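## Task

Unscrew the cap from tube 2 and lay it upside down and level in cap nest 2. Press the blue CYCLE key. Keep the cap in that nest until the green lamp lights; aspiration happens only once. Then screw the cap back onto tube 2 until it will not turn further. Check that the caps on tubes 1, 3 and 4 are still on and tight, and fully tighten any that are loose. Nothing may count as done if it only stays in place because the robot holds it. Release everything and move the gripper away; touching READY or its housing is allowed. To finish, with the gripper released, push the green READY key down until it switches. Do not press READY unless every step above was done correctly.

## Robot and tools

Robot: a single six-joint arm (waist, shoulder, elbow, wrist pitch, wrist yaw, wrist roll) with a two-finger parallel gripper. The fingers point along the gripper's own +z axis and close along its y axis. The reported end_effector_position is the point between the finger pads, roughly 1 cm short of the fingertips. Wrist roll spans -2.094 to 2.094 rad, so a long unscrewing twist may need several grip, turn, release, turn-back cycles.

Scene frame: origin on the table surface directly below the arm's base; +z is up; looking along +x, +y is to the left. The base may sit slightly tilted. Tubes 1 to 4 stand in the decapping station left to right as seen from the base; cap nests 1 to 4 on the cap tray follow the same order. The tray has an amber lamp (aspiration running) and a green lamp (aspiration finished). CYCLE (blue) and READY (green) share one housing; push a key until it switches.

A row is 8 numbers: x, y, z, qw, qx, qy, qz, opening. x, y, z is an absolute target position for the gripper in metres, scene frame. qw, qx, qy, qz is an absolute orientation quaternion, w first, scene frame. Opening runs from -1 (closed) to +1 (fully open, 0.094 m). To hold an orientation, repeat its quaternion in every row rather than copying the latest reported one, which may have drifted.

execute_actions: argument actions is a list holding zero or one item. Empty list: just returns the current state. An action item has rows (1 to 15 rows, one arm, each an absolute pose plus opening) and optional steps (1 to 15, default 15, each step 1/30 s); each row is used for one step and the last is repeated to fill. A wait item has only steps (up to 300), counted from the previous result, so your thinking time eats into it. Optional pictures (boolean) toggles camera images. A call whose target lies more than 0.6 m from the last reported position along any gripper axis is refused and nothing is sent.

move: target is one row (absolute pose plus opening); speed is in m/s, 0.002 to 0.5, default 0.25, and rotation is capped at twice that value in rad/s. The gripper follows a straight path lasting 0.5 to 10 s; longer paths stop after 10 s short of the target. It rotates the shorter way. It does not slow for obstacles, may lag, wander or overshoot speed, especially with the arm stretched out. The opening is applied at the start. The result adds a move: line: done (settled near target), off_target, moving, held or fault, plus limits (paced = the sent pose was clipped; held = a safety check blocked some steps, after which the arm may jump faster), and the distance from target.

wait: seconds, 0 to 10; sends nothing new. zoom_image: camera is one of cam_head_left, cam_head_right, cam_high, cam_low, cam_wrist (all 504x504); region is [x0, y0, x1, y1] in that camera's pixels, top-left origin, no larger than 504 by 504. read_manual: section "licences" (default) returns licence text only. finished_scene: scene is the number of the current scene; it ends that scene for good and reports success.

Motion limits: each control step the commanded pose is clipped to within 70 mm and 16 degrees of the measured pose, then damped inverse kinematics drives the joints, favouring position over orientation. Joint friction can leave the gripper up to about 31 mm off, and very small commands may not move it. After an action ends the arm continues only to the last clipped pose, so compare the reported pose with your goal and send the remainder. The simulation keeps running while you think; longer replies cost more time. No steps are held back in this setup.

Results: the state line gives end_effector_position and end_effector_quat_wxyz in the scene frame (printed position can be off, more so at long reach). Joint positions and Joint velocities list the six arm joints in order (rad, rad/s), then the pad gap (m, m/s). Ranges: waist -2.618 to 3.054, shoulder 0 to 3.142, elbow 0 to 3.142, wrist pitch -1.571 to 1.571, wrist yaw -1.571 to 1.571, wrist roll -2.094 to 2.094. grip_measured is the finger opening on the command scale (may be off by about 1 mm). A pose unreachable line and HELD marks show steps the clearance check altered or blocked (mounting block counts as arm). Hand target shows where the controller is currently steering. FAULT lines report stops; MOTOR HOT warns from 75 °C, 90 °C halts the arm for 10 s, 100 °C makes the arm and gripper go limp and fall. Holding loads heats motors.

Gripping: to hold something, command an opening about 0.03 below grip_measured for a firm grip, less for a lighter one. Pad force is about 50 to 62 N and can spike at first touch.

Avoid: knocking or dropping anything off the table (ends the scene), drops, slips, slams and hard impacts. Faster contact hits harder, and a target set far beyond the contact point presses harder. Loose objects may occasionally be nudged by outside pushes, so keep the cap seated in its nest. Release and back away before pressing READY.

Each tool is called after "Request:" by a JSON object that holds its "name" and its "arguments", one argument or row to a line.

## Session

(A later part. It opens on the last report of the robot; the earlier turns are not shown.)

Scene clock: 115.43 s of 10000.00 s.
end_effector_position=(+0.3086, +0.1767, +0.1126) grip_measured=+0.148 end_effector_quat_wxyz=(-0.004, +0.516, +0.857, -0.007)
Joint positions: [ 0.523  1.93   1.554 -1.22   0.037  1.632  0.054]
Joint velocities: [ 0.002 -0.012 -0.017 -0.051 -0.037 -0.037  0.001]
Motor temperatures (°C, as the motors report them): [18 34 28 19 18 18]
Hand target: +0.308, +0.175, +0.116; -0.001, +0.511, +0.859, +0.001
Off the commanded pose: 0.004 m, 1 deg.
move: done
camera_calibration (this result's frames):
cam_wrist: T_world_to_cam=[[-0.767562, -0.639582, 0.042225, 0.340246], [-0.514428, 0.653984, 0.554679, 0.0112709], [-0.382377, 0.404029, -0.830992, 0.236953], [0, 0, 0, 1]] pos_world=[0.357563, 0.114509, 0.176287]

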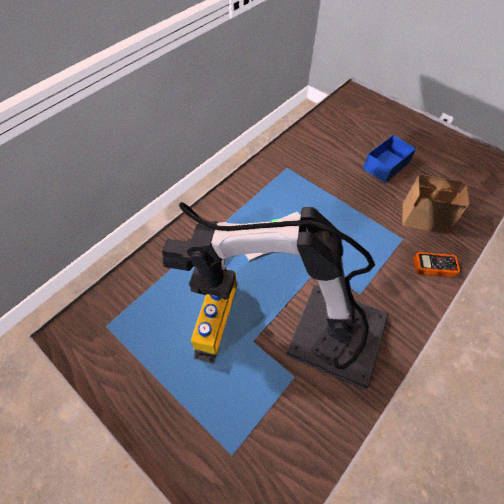

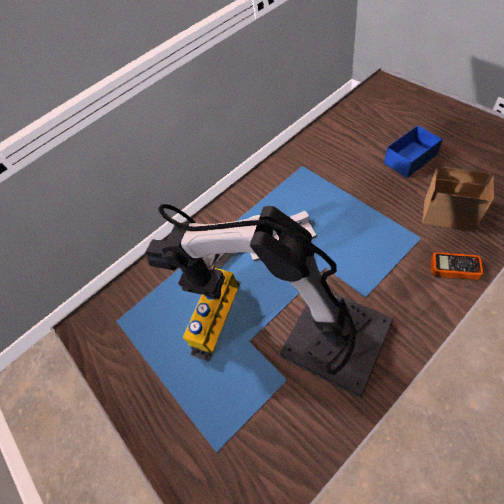

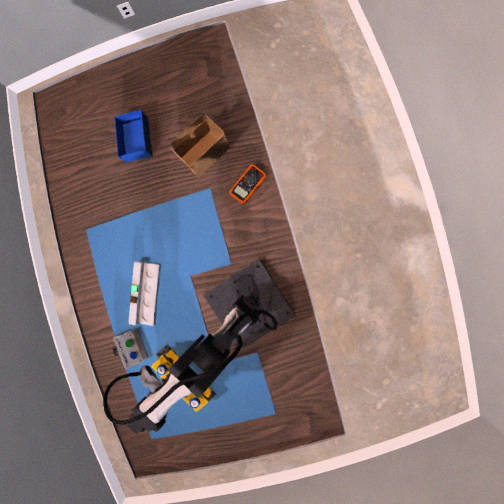

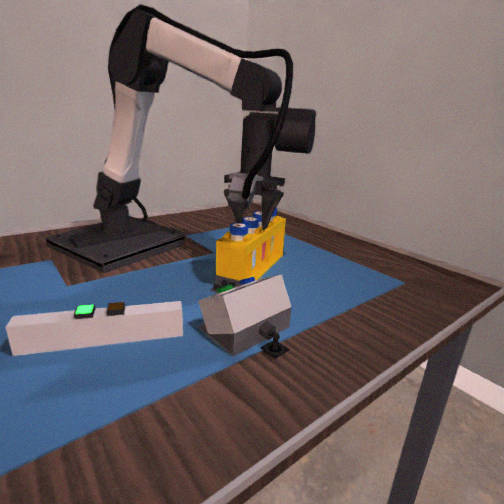

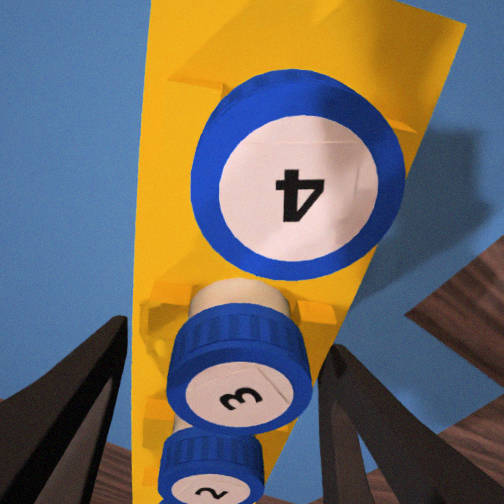

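Request:
{"name": "move", "arguments": {
  "target": [0.3071,0.1745,0.113,0,0.5113,0.8594,0,-0.345]
}}

Request:
{"name": "move", "arguments": {
  "target": [0.3071,0.1745,0.110,0,0.6756,0.7373,0,-0.345],
  "speed": 0.3
}}

Scene clock: 116.87 s of 10000.00 s.
end_effector_position=(+0.3062, +0.1753, +0.1122) grip_measured=-0.307 end_effector_quat_wxyz=(-0.005, +0.514, +0.858, -0.008)
Joint positions: [ 0.523  1.923  1.542 -1.219  0.037  1.627  0.033]
Joint velocities: [-0.027 -0.007 -0.007 -0.022 -0.037 -0.007 -0.   ]
Motor temperatures (°C, as the motors report them): [18 34 28 19 18 18]
Hand target: +0.307, +0.174, +0.113; -0.000, +0.511, +0.859, -0.000
Off the commanded pose: 0.001 m, 1 deg.
move: done
camera_calibration (this result's frames):
cam_wrist: T_world_to_cam=[[-0.764651, -0.642834, 0.0455389, 0.336827], [-0.515499, 0.652531, 0.555396, 0.0116944], [-0.386743, 0.401209, -0.830338, 0.237939], [0, 0, 0, 1]] pos_world=[0.355605, 0.113429, 0.175736]

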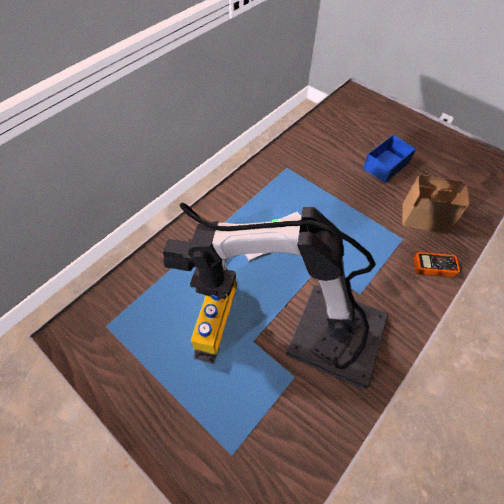

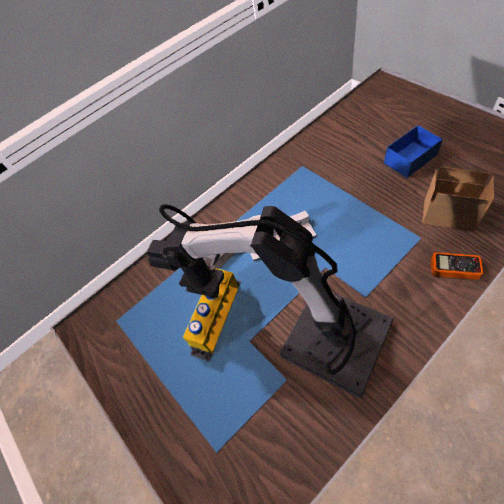

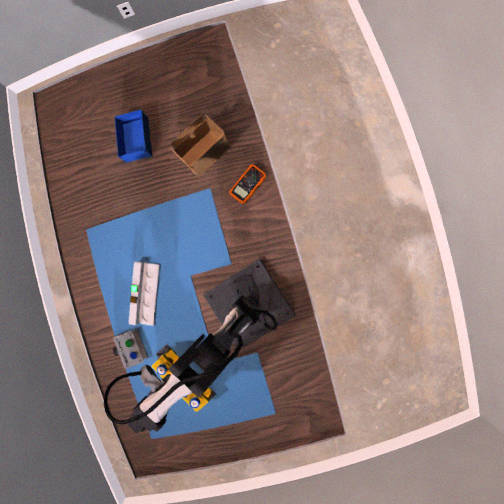

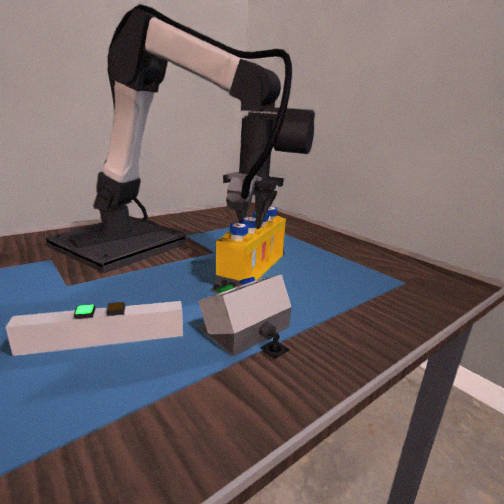

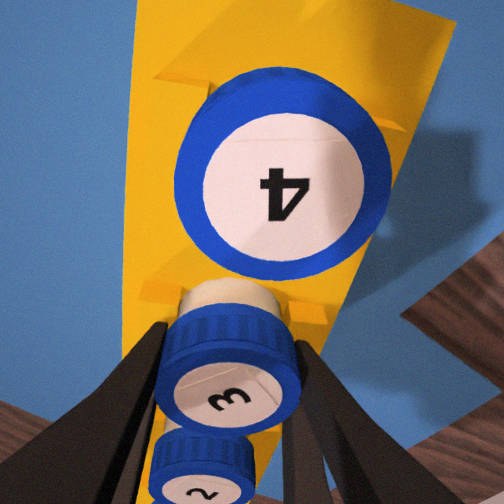

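Scene clock: 117.90 s of 10000.00 s.
end_effector_position=(+0.3066, +0.1755, +0.1119) grip_measured=-0.307 end_effector_quat_wxyz=(-0.004, +0.625, +0.780, -0.008)
Joint positions: [ 0.523  1.923  1.541 -1.216  0.037  1.899  0.033]
Joint velocities: [ 0.002 -0.022 -0.002  0.022  0.066 -0.007 -0.001]
Motor temperatures (°C, as the motors report them): [18 34 28 19 18 18]
Hand target: +0.307, +0.174, +0.110; -0.002, +0.673, +0.739, -0.001
Off the commanded pose: 0.002 m, 8 deg.
move: off_target
camera_calibration (this result's frames):
cam_wrist: T_world_to_cam=[[-0.909242, -0.41391, 0.0442442, 0.341561], [-0.323394, 0.769303, 0.55099, -0.0669511], [-0.262097, 0.486675, -0.833338, 0.184898], [0, 0, 0, 1]] pos_world=[0.337371, 0.102896, 0.17586]

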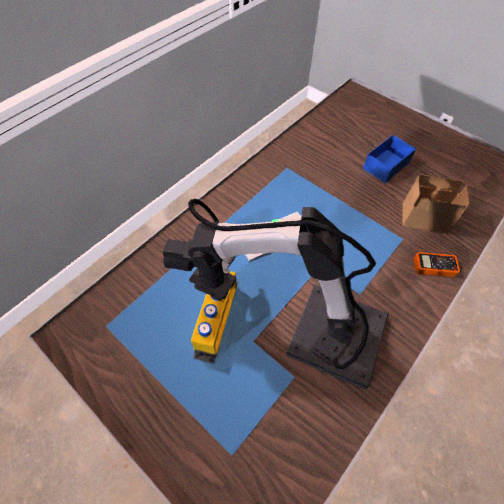

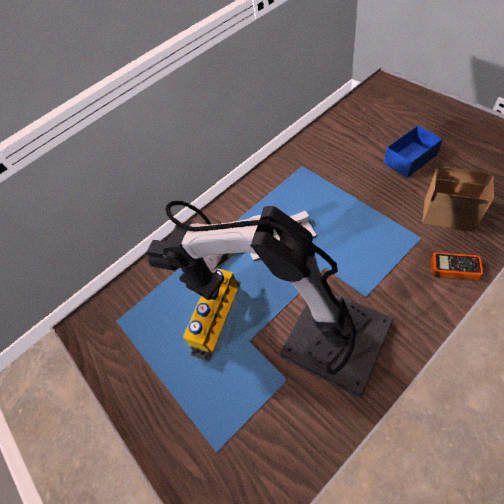

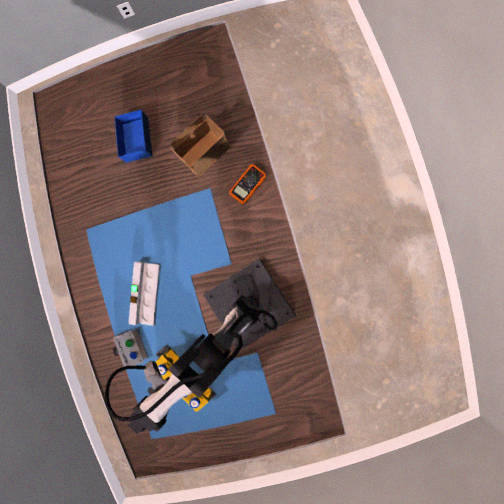

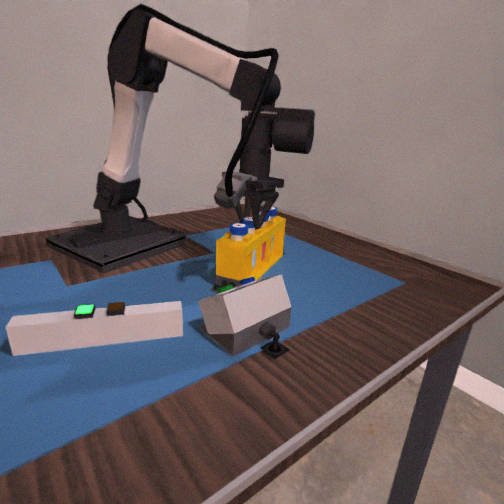

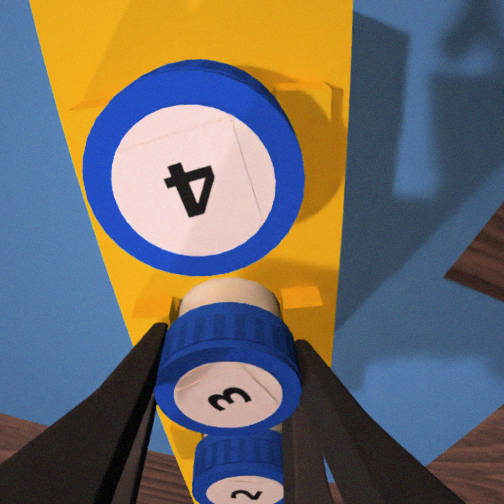

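Tight. Release, then go to cap 4.

Request:
{"name": "move", "arguments": {
  "target": [0.3066,0.1755,0.114,0,0.625,0.78,0,0.15]
}}

Request:
{"name": "move", "arguments": {
  "target": [0.3066,0.1755,0.116,0,0.5113,0.8594,0,0.15]
}}

Request:
{"name": "move", "arguments": {
  "target": [0.3319,0.1278,0.116,0,0.5113,0.8594,0,0.15],
  "speed": 0.07
}}

Scene clock: 119.63 s of 10000.00 s.
end_effector_position=(+0.3067, +0.1758, +0.1119) grip_measured=+0.148 end_effector_quat_wxyz=(-0.004, +0.624, +0.781, -0.007)
Joint positions: [ 0.523  1.923  1.541 -1.215  0.037  1.897  0.054]
Joint velocities: [ 0.002  0.007 -0.022 -0.037 -0.007  0.022 -0.001]
Motor temperatures (°C, as the motors report them): [18 34 28 19 18 18]
Hand target: +0.307, +0.176, +0.114; -0.000, +0.625, +0.780, -0.000
Off the commanded pose: 0.002 m, 1 deg.
move: done
camera_calibration (this result's frames):
cam_wrist: T_world_to_cam=[[-0.908328, -0.415989, 0.0435185, 0.341891], [-0.325375, 0.768155, 0.551424, -0.066381], [-0.262816, 0.486714, -0.833089, 0.184969], [0, 0, 0, 1]] pos_world=[0.337563, 0.103187, 0.175821]

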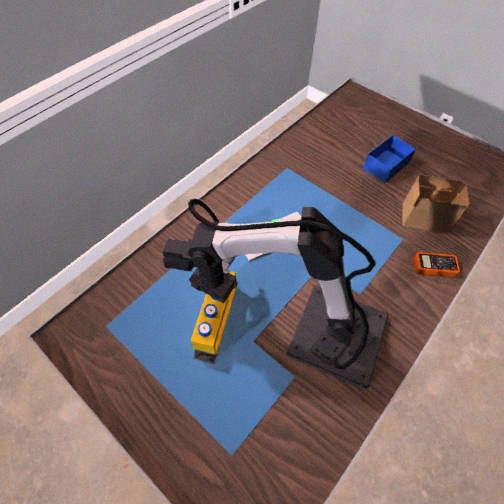

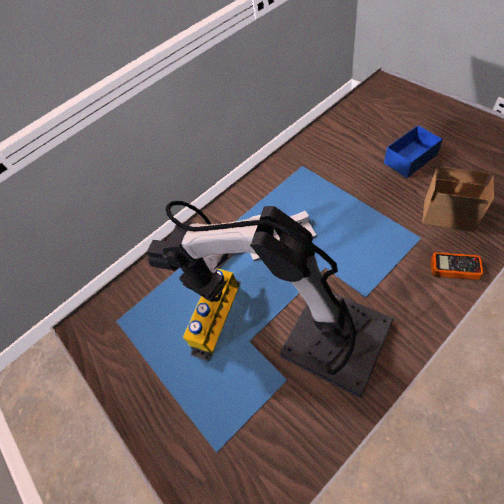

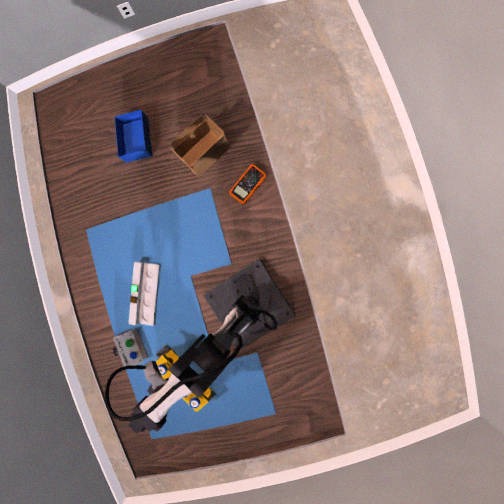

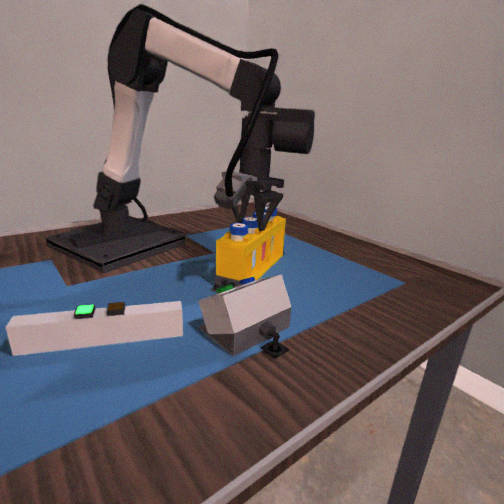

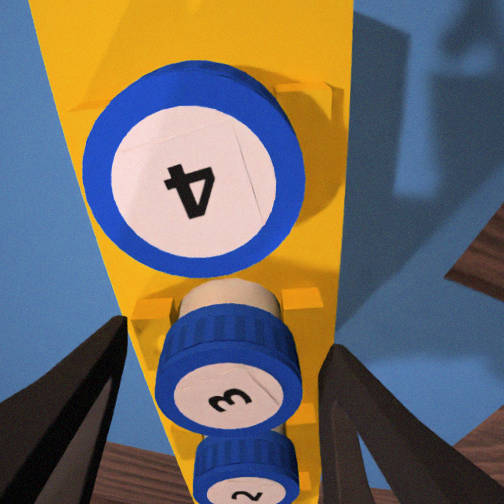

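Scene clock: 120.73 s of 10000.00 s.
end_effector_position=(+0.3067, +0.1758, +0.1119) grip_measured=+0.148 end_effector_quat_wxyz=(-0.005, +0.517, +0.856, -0.007)
Joint positions: [ 0.523  1.923  1.541 -1.215  0.037  1.635  0.054]
Joint velocities: [-0.022 -0.012 -0.022 -0.007  0.022  0.022  0.   ]
Motor temperatures (°C, as the motors report them): [18 35 28 19 18 18]
Hand target: +0.307, +0.176, +0.116; -0.000, +0.511, +0.859, -0.000
Off the commanded pose: 0.004 m, 1 deg.
move: done
camera_calibration (this result's frames):
cam_wrist: T_world_to_cam=[[-0.769704, -0.636957, 0.0429254, 0.338284], [-0.511746, 0.655802, 0.555013, 0.0101155], [-0.38167, 0.405229, -0.830733, 0.235474], [0, 0, 0, 1]] pos_world=[0.355428, 0.113418, 0.175481]

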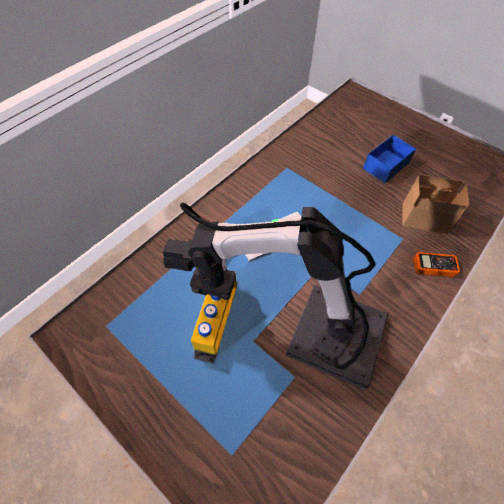

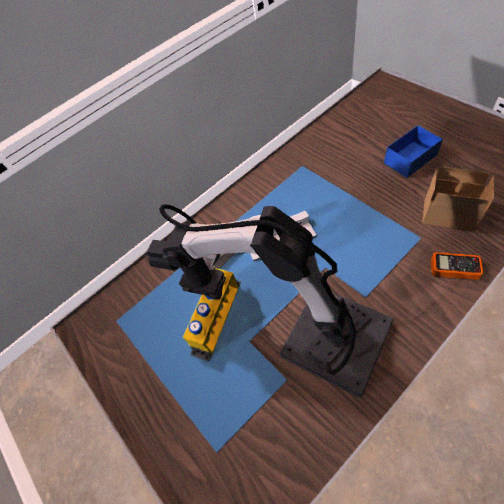

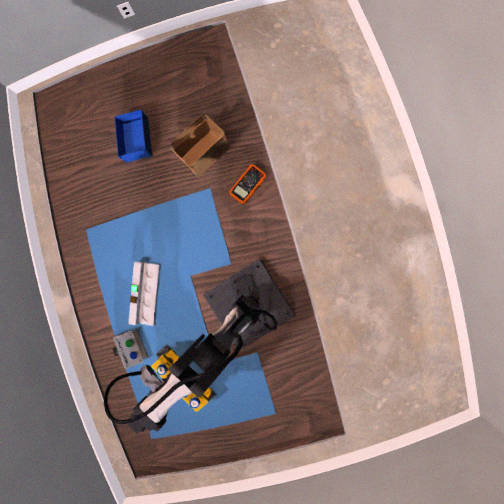

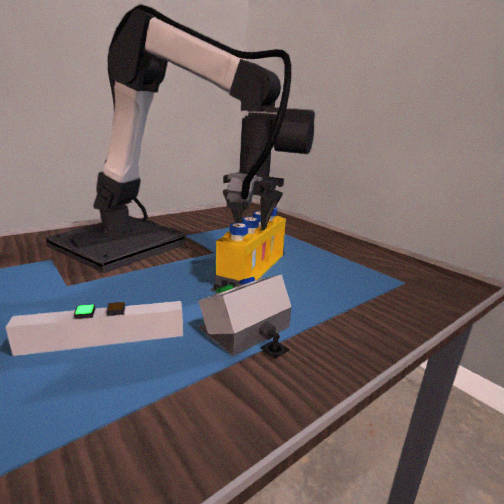

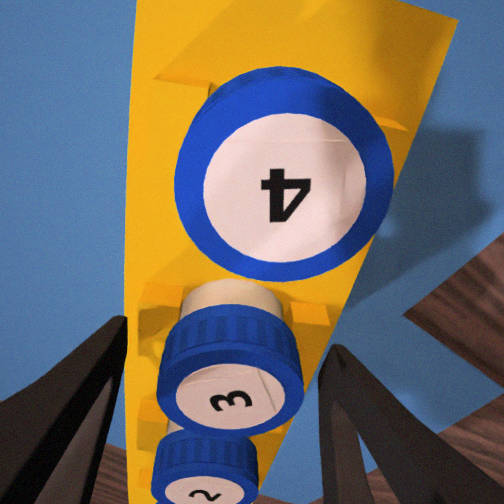

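Scene clock: 121.90 s of 10000.00 s.
end_effector_position=(+0.3296, +0.1290, +0.1098) grip_measured=+0.148 end_effector_quat_wxyz=(-0.008, +0.515, +0.857, -0.008)
Joint positions: [ 0.376  1.923  1.541 -1.215  0.037  1.482  0.054]
Joint velocities: [-0.017  0.017 -0.007 -0.051 -0.007 -0.081 -0.   ]
Motor temperatures (°C, as the motors report them): [18 35 28 19 18 18]
Hand target: +0.333, +0.128, +0.116; -0.000, +0.511, +0.860, +0.001
Off the commanded pose: 0.007 m, 1 deg.
move: done
camera_calibration (this result's frames):
cam_wrist: T_world_to_cam=[[-0.765686, -0.64147, 0.047349, 0.325019], [-0.511825, 0.652209, 0.559159, 0.0536962], [-0.389565, 0.403906, -0.827707, 0.263881], [0, 0, 0, 1]] pos_world=[0.379144, 0.0668855, 0.173002]

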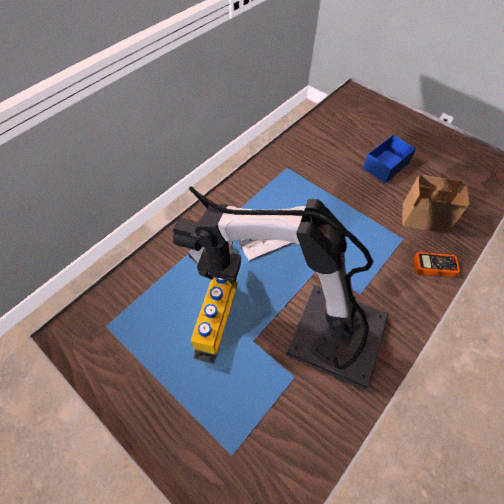

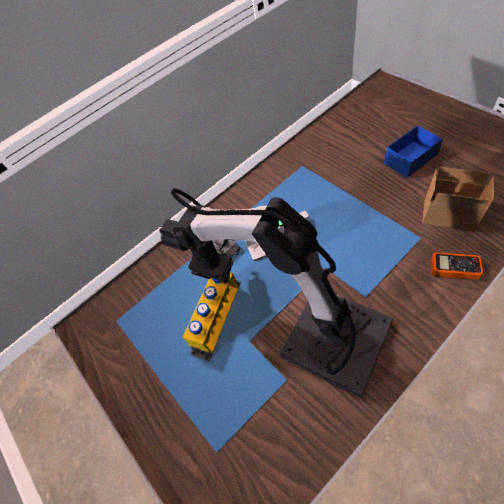

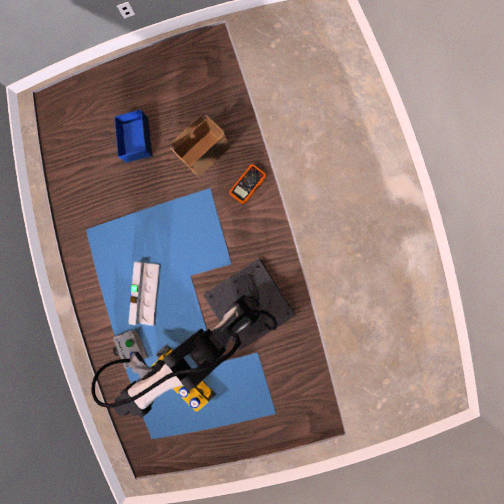

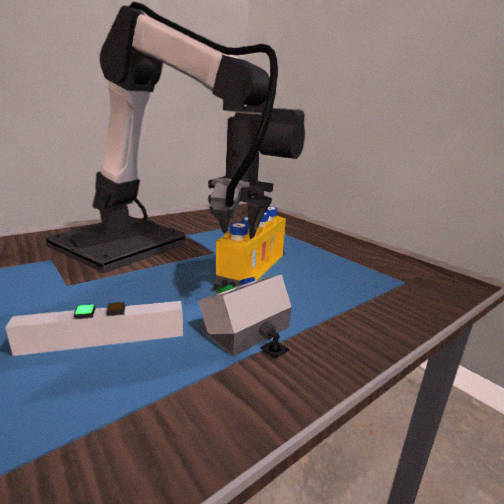

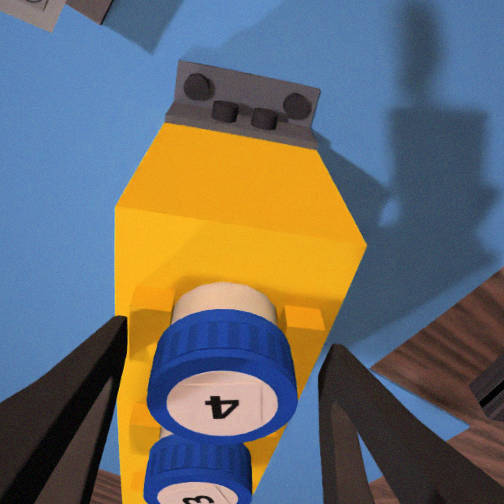

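Request:
{"name": "move", "arguments": {
  "target": [0.3315,0.1295,0.112,0,0.5113,0.8594,0,-0.345]
}}

Request:
{"name": "move", "arguments": {
  "target": [0.3315,0.1295,0.110,0,0.6947,0.7193,0,-0.345],
  "speed": 0.3
}}

Scene clock: 123.17 s of 10000.00 s.
end_effector_position=(+0.3311, +0.1298, +0.1098) grip_measured=-0.013 end_effector_quat_wxyz=(-0.006, +0.513, +0.858, -0.005)
Joint positions: [ 0.376  1.923  1.541 -1.209  0.036  1.479  0.046]
Joint velocities: [-0.012 -0.002  0.002  0.022  0.051 -0.066 -0.   ]
Motor temperatures (°C, as the motors report them): [18 35 28 19 18 18]
Hand target: +0.332, +0.130, +0.112; -0.000, +0.511, +0.859, -0.000
Off the commanded pose: 0.002 m, 1 deg.
move: done
camera_calibration (this result's frames):
cam_wrist: T_world_to_cam=[[-0.764176, -0.643732, 0.0405468, 0.327211], [-0.516977, 0.64887, 0.558302, 0.0562075], [-0.385707, 0.405679, -0.828646, 0.262721], [0, 0, 0, 1]] pos_world=[0.380438, 0.0675844, 0.173055]

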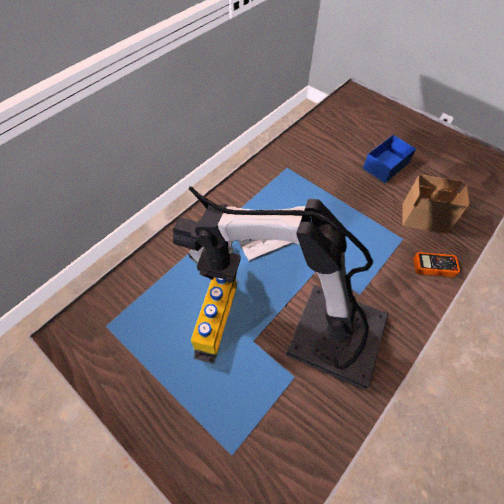

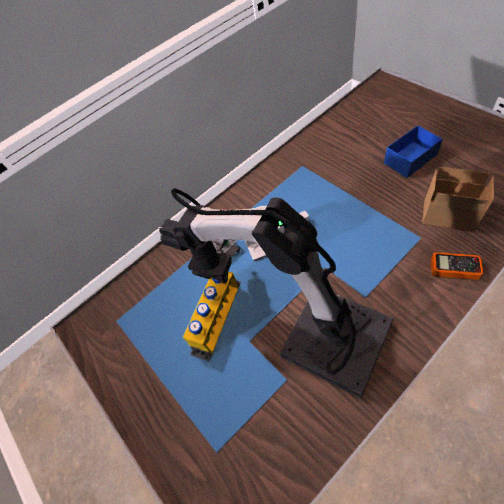

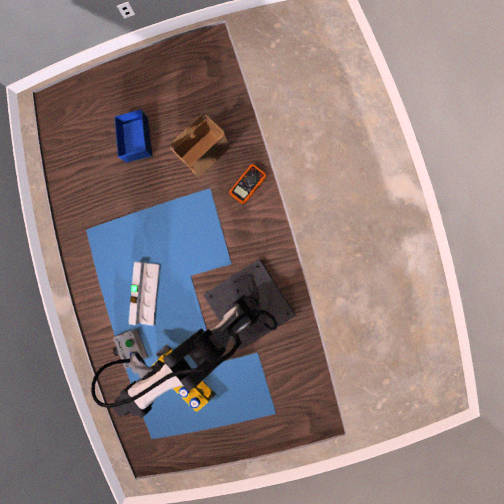

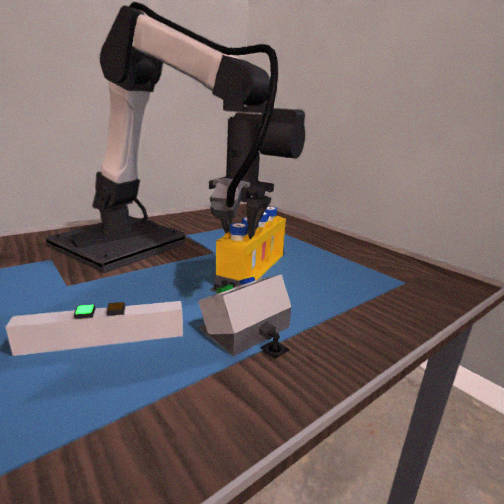

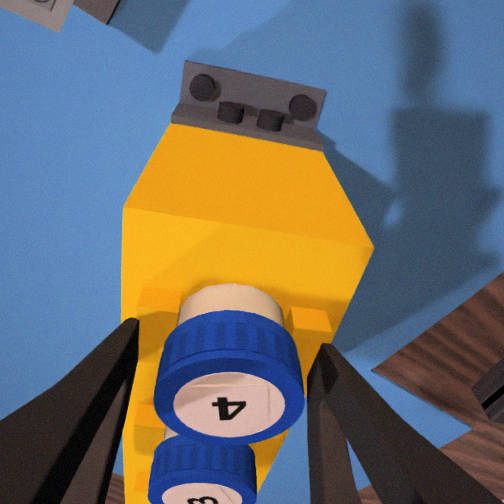

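Scene clock: 124.47 s of 10000.00 s.
end_effector_position=(+0.3296, +0.1356, +0.1095) grip_measured=+0.010 end_effector_quat_wxyz=(-0.012, +0.633, +0.774, -0.000)
Joint positions: [ 0.384  1.923  1.539 -1.203  0.019  1.78   0.047]
Joint velocities: [-0.012  0.007 -0.012 -0.037 -0.022 -0.007 -0.001]
Motor temperatures (°C, as the motors report them): [18 35 28 19 18 18]
Hand target: +0.331, +0.129, +0.110; -0.003, +0.692, +0.722, +0.000
Off the commanded pose: 0.006 m, 10 deg.
move: off_target
camera_calibration (this result's frames):
cam_wrist: T_world_to_cam=[[-0.917389, -0.396147, 0.0382855, 0.347002], [-0.305823, 0.763227, 0.569173, -0.0344548], [-0.254696, 0.510444, -0.821326, 0.201428], [0, 0, 0, 1]] pos_world=[0.359101, 0.0609429, 0.171763]

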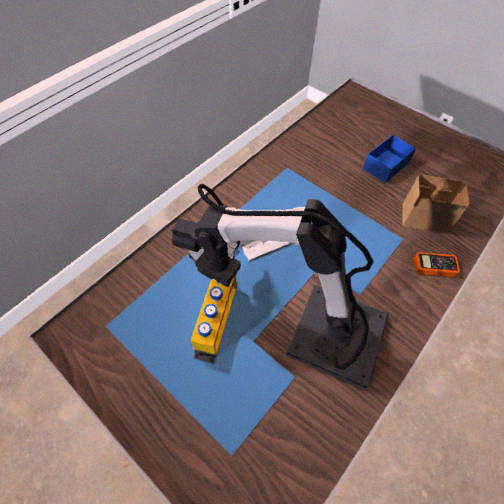

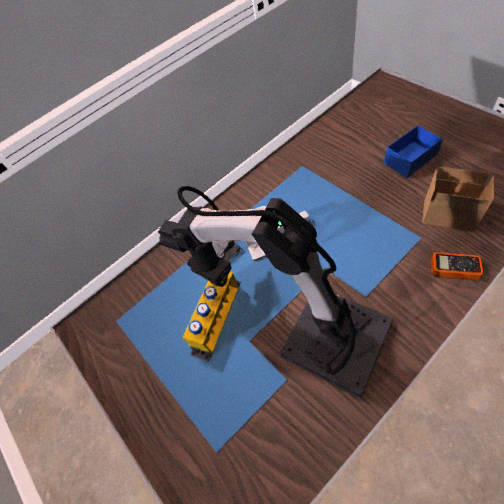

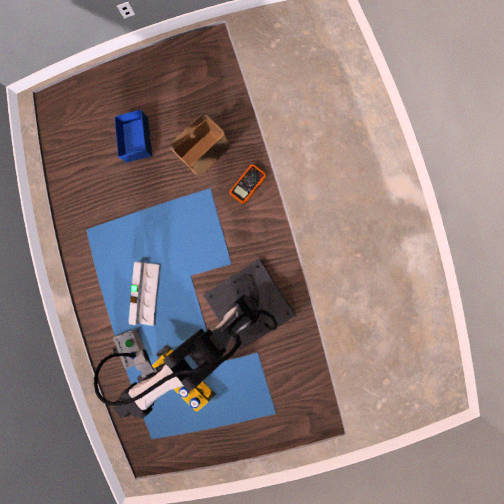

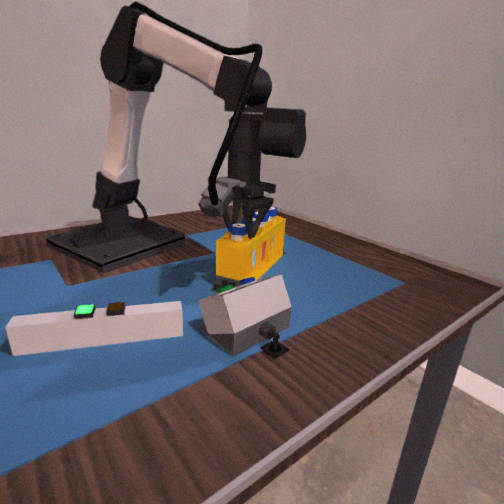

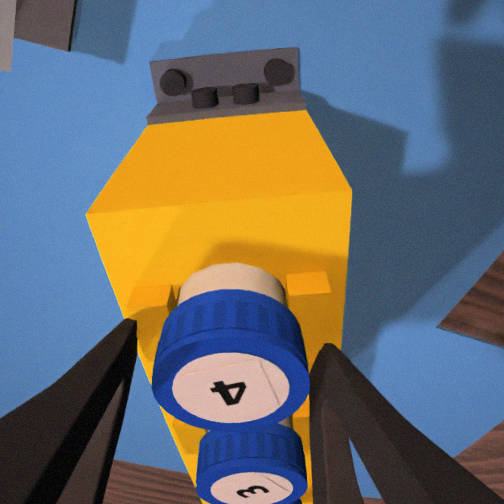

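Request:
{"name": "move", "arguments": {
  "target": [0.332,0.128,0.123,0,0.5113,0.8594,0,0.15],
  "speed": 0.1
}}

Scene clock: 126.93 s of 10000.00 s.
end_effector_position=(+0.3280, +0.1327, +0.1120) grip_measured=+0.148 end_effector_quat_wxyz=(-0.010, +0.512, +0.859, -0.007)
Joint positions: [ 0.385  1.923  1.549 -1.225  0.031  1.485  0.054]
Joint velocities: [ 0.007 -0.022 -0.007 -0.066 -0.051 -0.007 -0.001]
Motor temperatures (°C, as the motors report them): [18 35 28 19 18 18]
Hand target: +0.332, +0.128, +0.123; +0.000, +0.511, +0.859, +0.000
Off the commanded pose: 0.013 m, 1 deg.
move: off_target
camera_calibration (this result's frames):
cam_wrist: T_world_to_cam=[[-0.761402, -0.646585, 0.046847, 0.325355], [-0.514126, 0.64628, 0.563912, 0.0502389], [-0.394893, 0.405279, -0.824505, 0.26483], [0, 0, 0, 1]] pos_world=[0.378135, 0.0705716, 0.174781]

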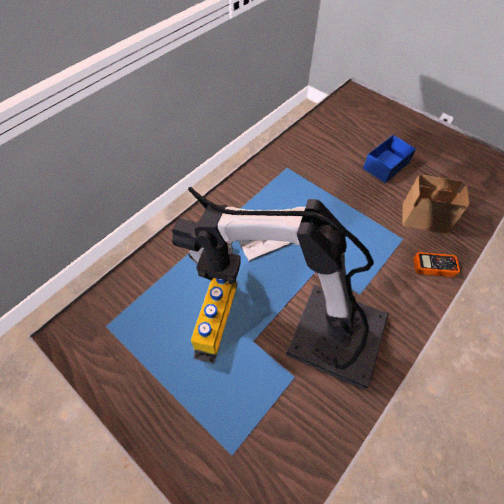

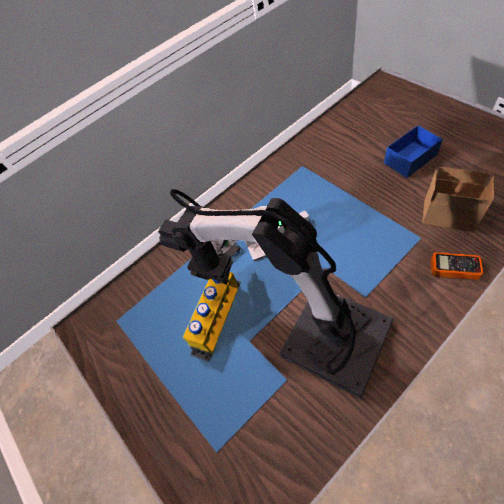

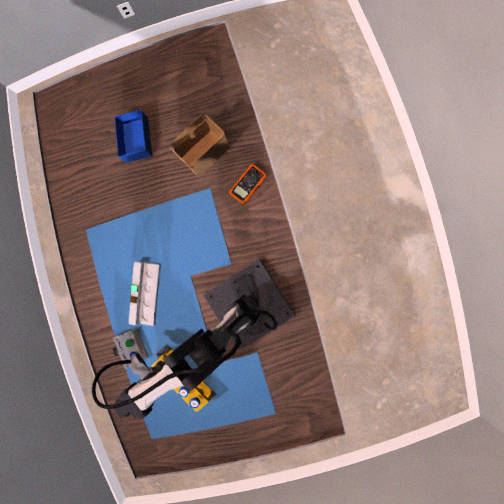

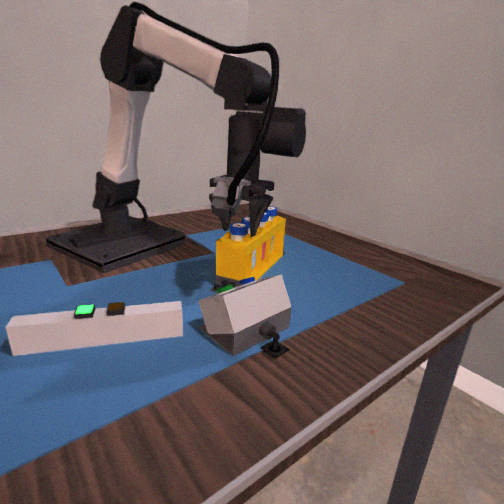

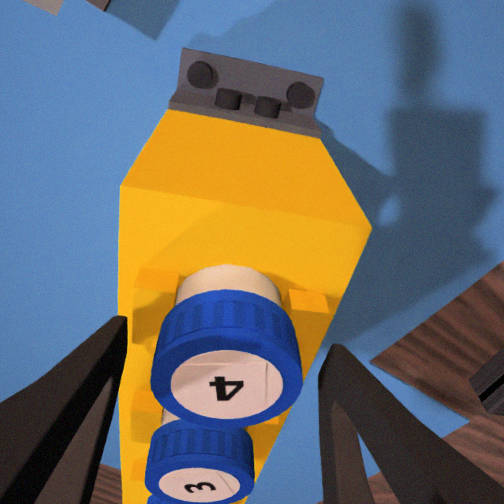

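Request:
{"name": "move", "arguments": {
  "target": [0.334,0.125,0.125,0,0.5113,0.8594,0,0.15],
  "speed": 0.05
}}

Scene clock: 128.27 s of 10000.00 s.
end_effector_position=(+0.3308, +0.1283, +0.1146) grip_measured=+0.148 end_effector_quat_wxyz=(-0.010, +0.513, +0.858, -0.006)
Joint positions: [ 0.371  1.923  1.56  -1.234  0.032  1.473  0.054]
Joint velocities: [ 0.012  0.017 -0.002 -0.037  0.066 -0.022 -0.   ]
Motor temperatures (°C, as the motors report them): [18 35 28 19 18 18]
Hand target: +0.334, +0.125, +0.125; -0.000, +0.511, +0.859, -0.000
Off the commanded pose: 0.011 m, 1 deg.
move: off_target
camera_calibration (this result's frames):
cam_wrist: T_world_to_cam=[[-0.762789, -0.64509, 0.0448614, 0.325096], [-0.514085, 0.64704, 0.563077, 0.0530516], [-0.392263, 0.406446, -0.825186, 0.268878], [0, 0, 0, 1]] pos_world=[0.380724, 0.0661054, 0.177418]

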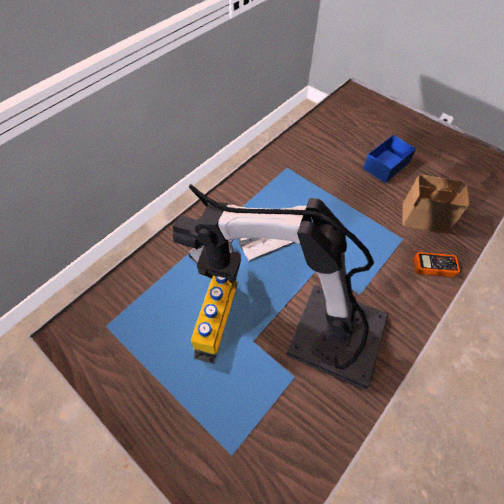

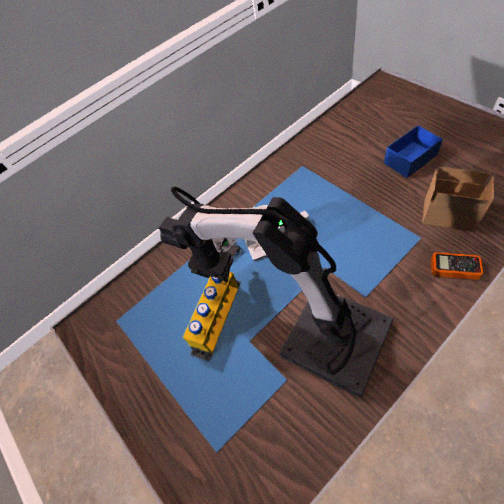

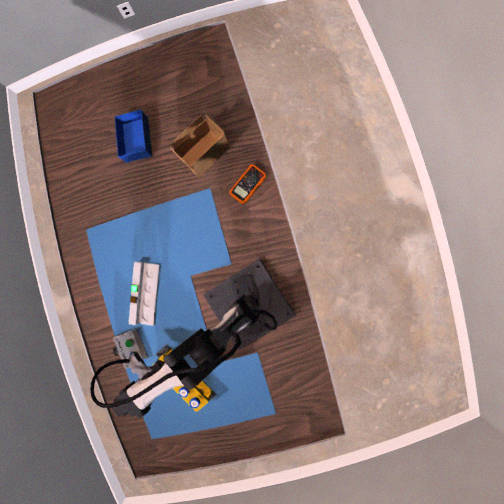

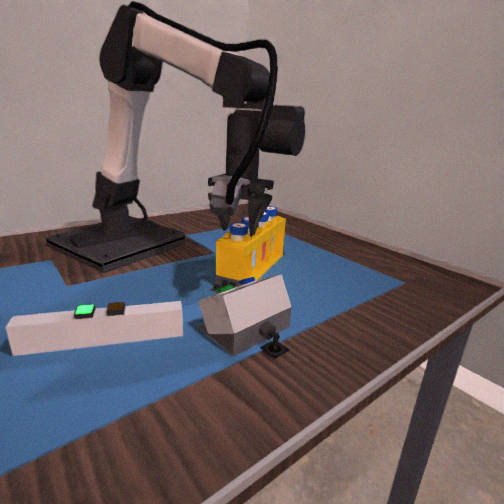

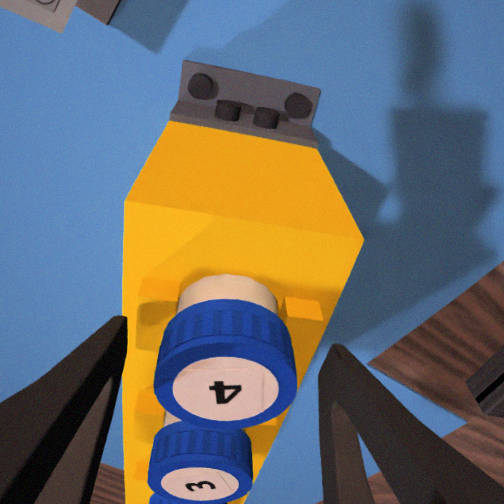

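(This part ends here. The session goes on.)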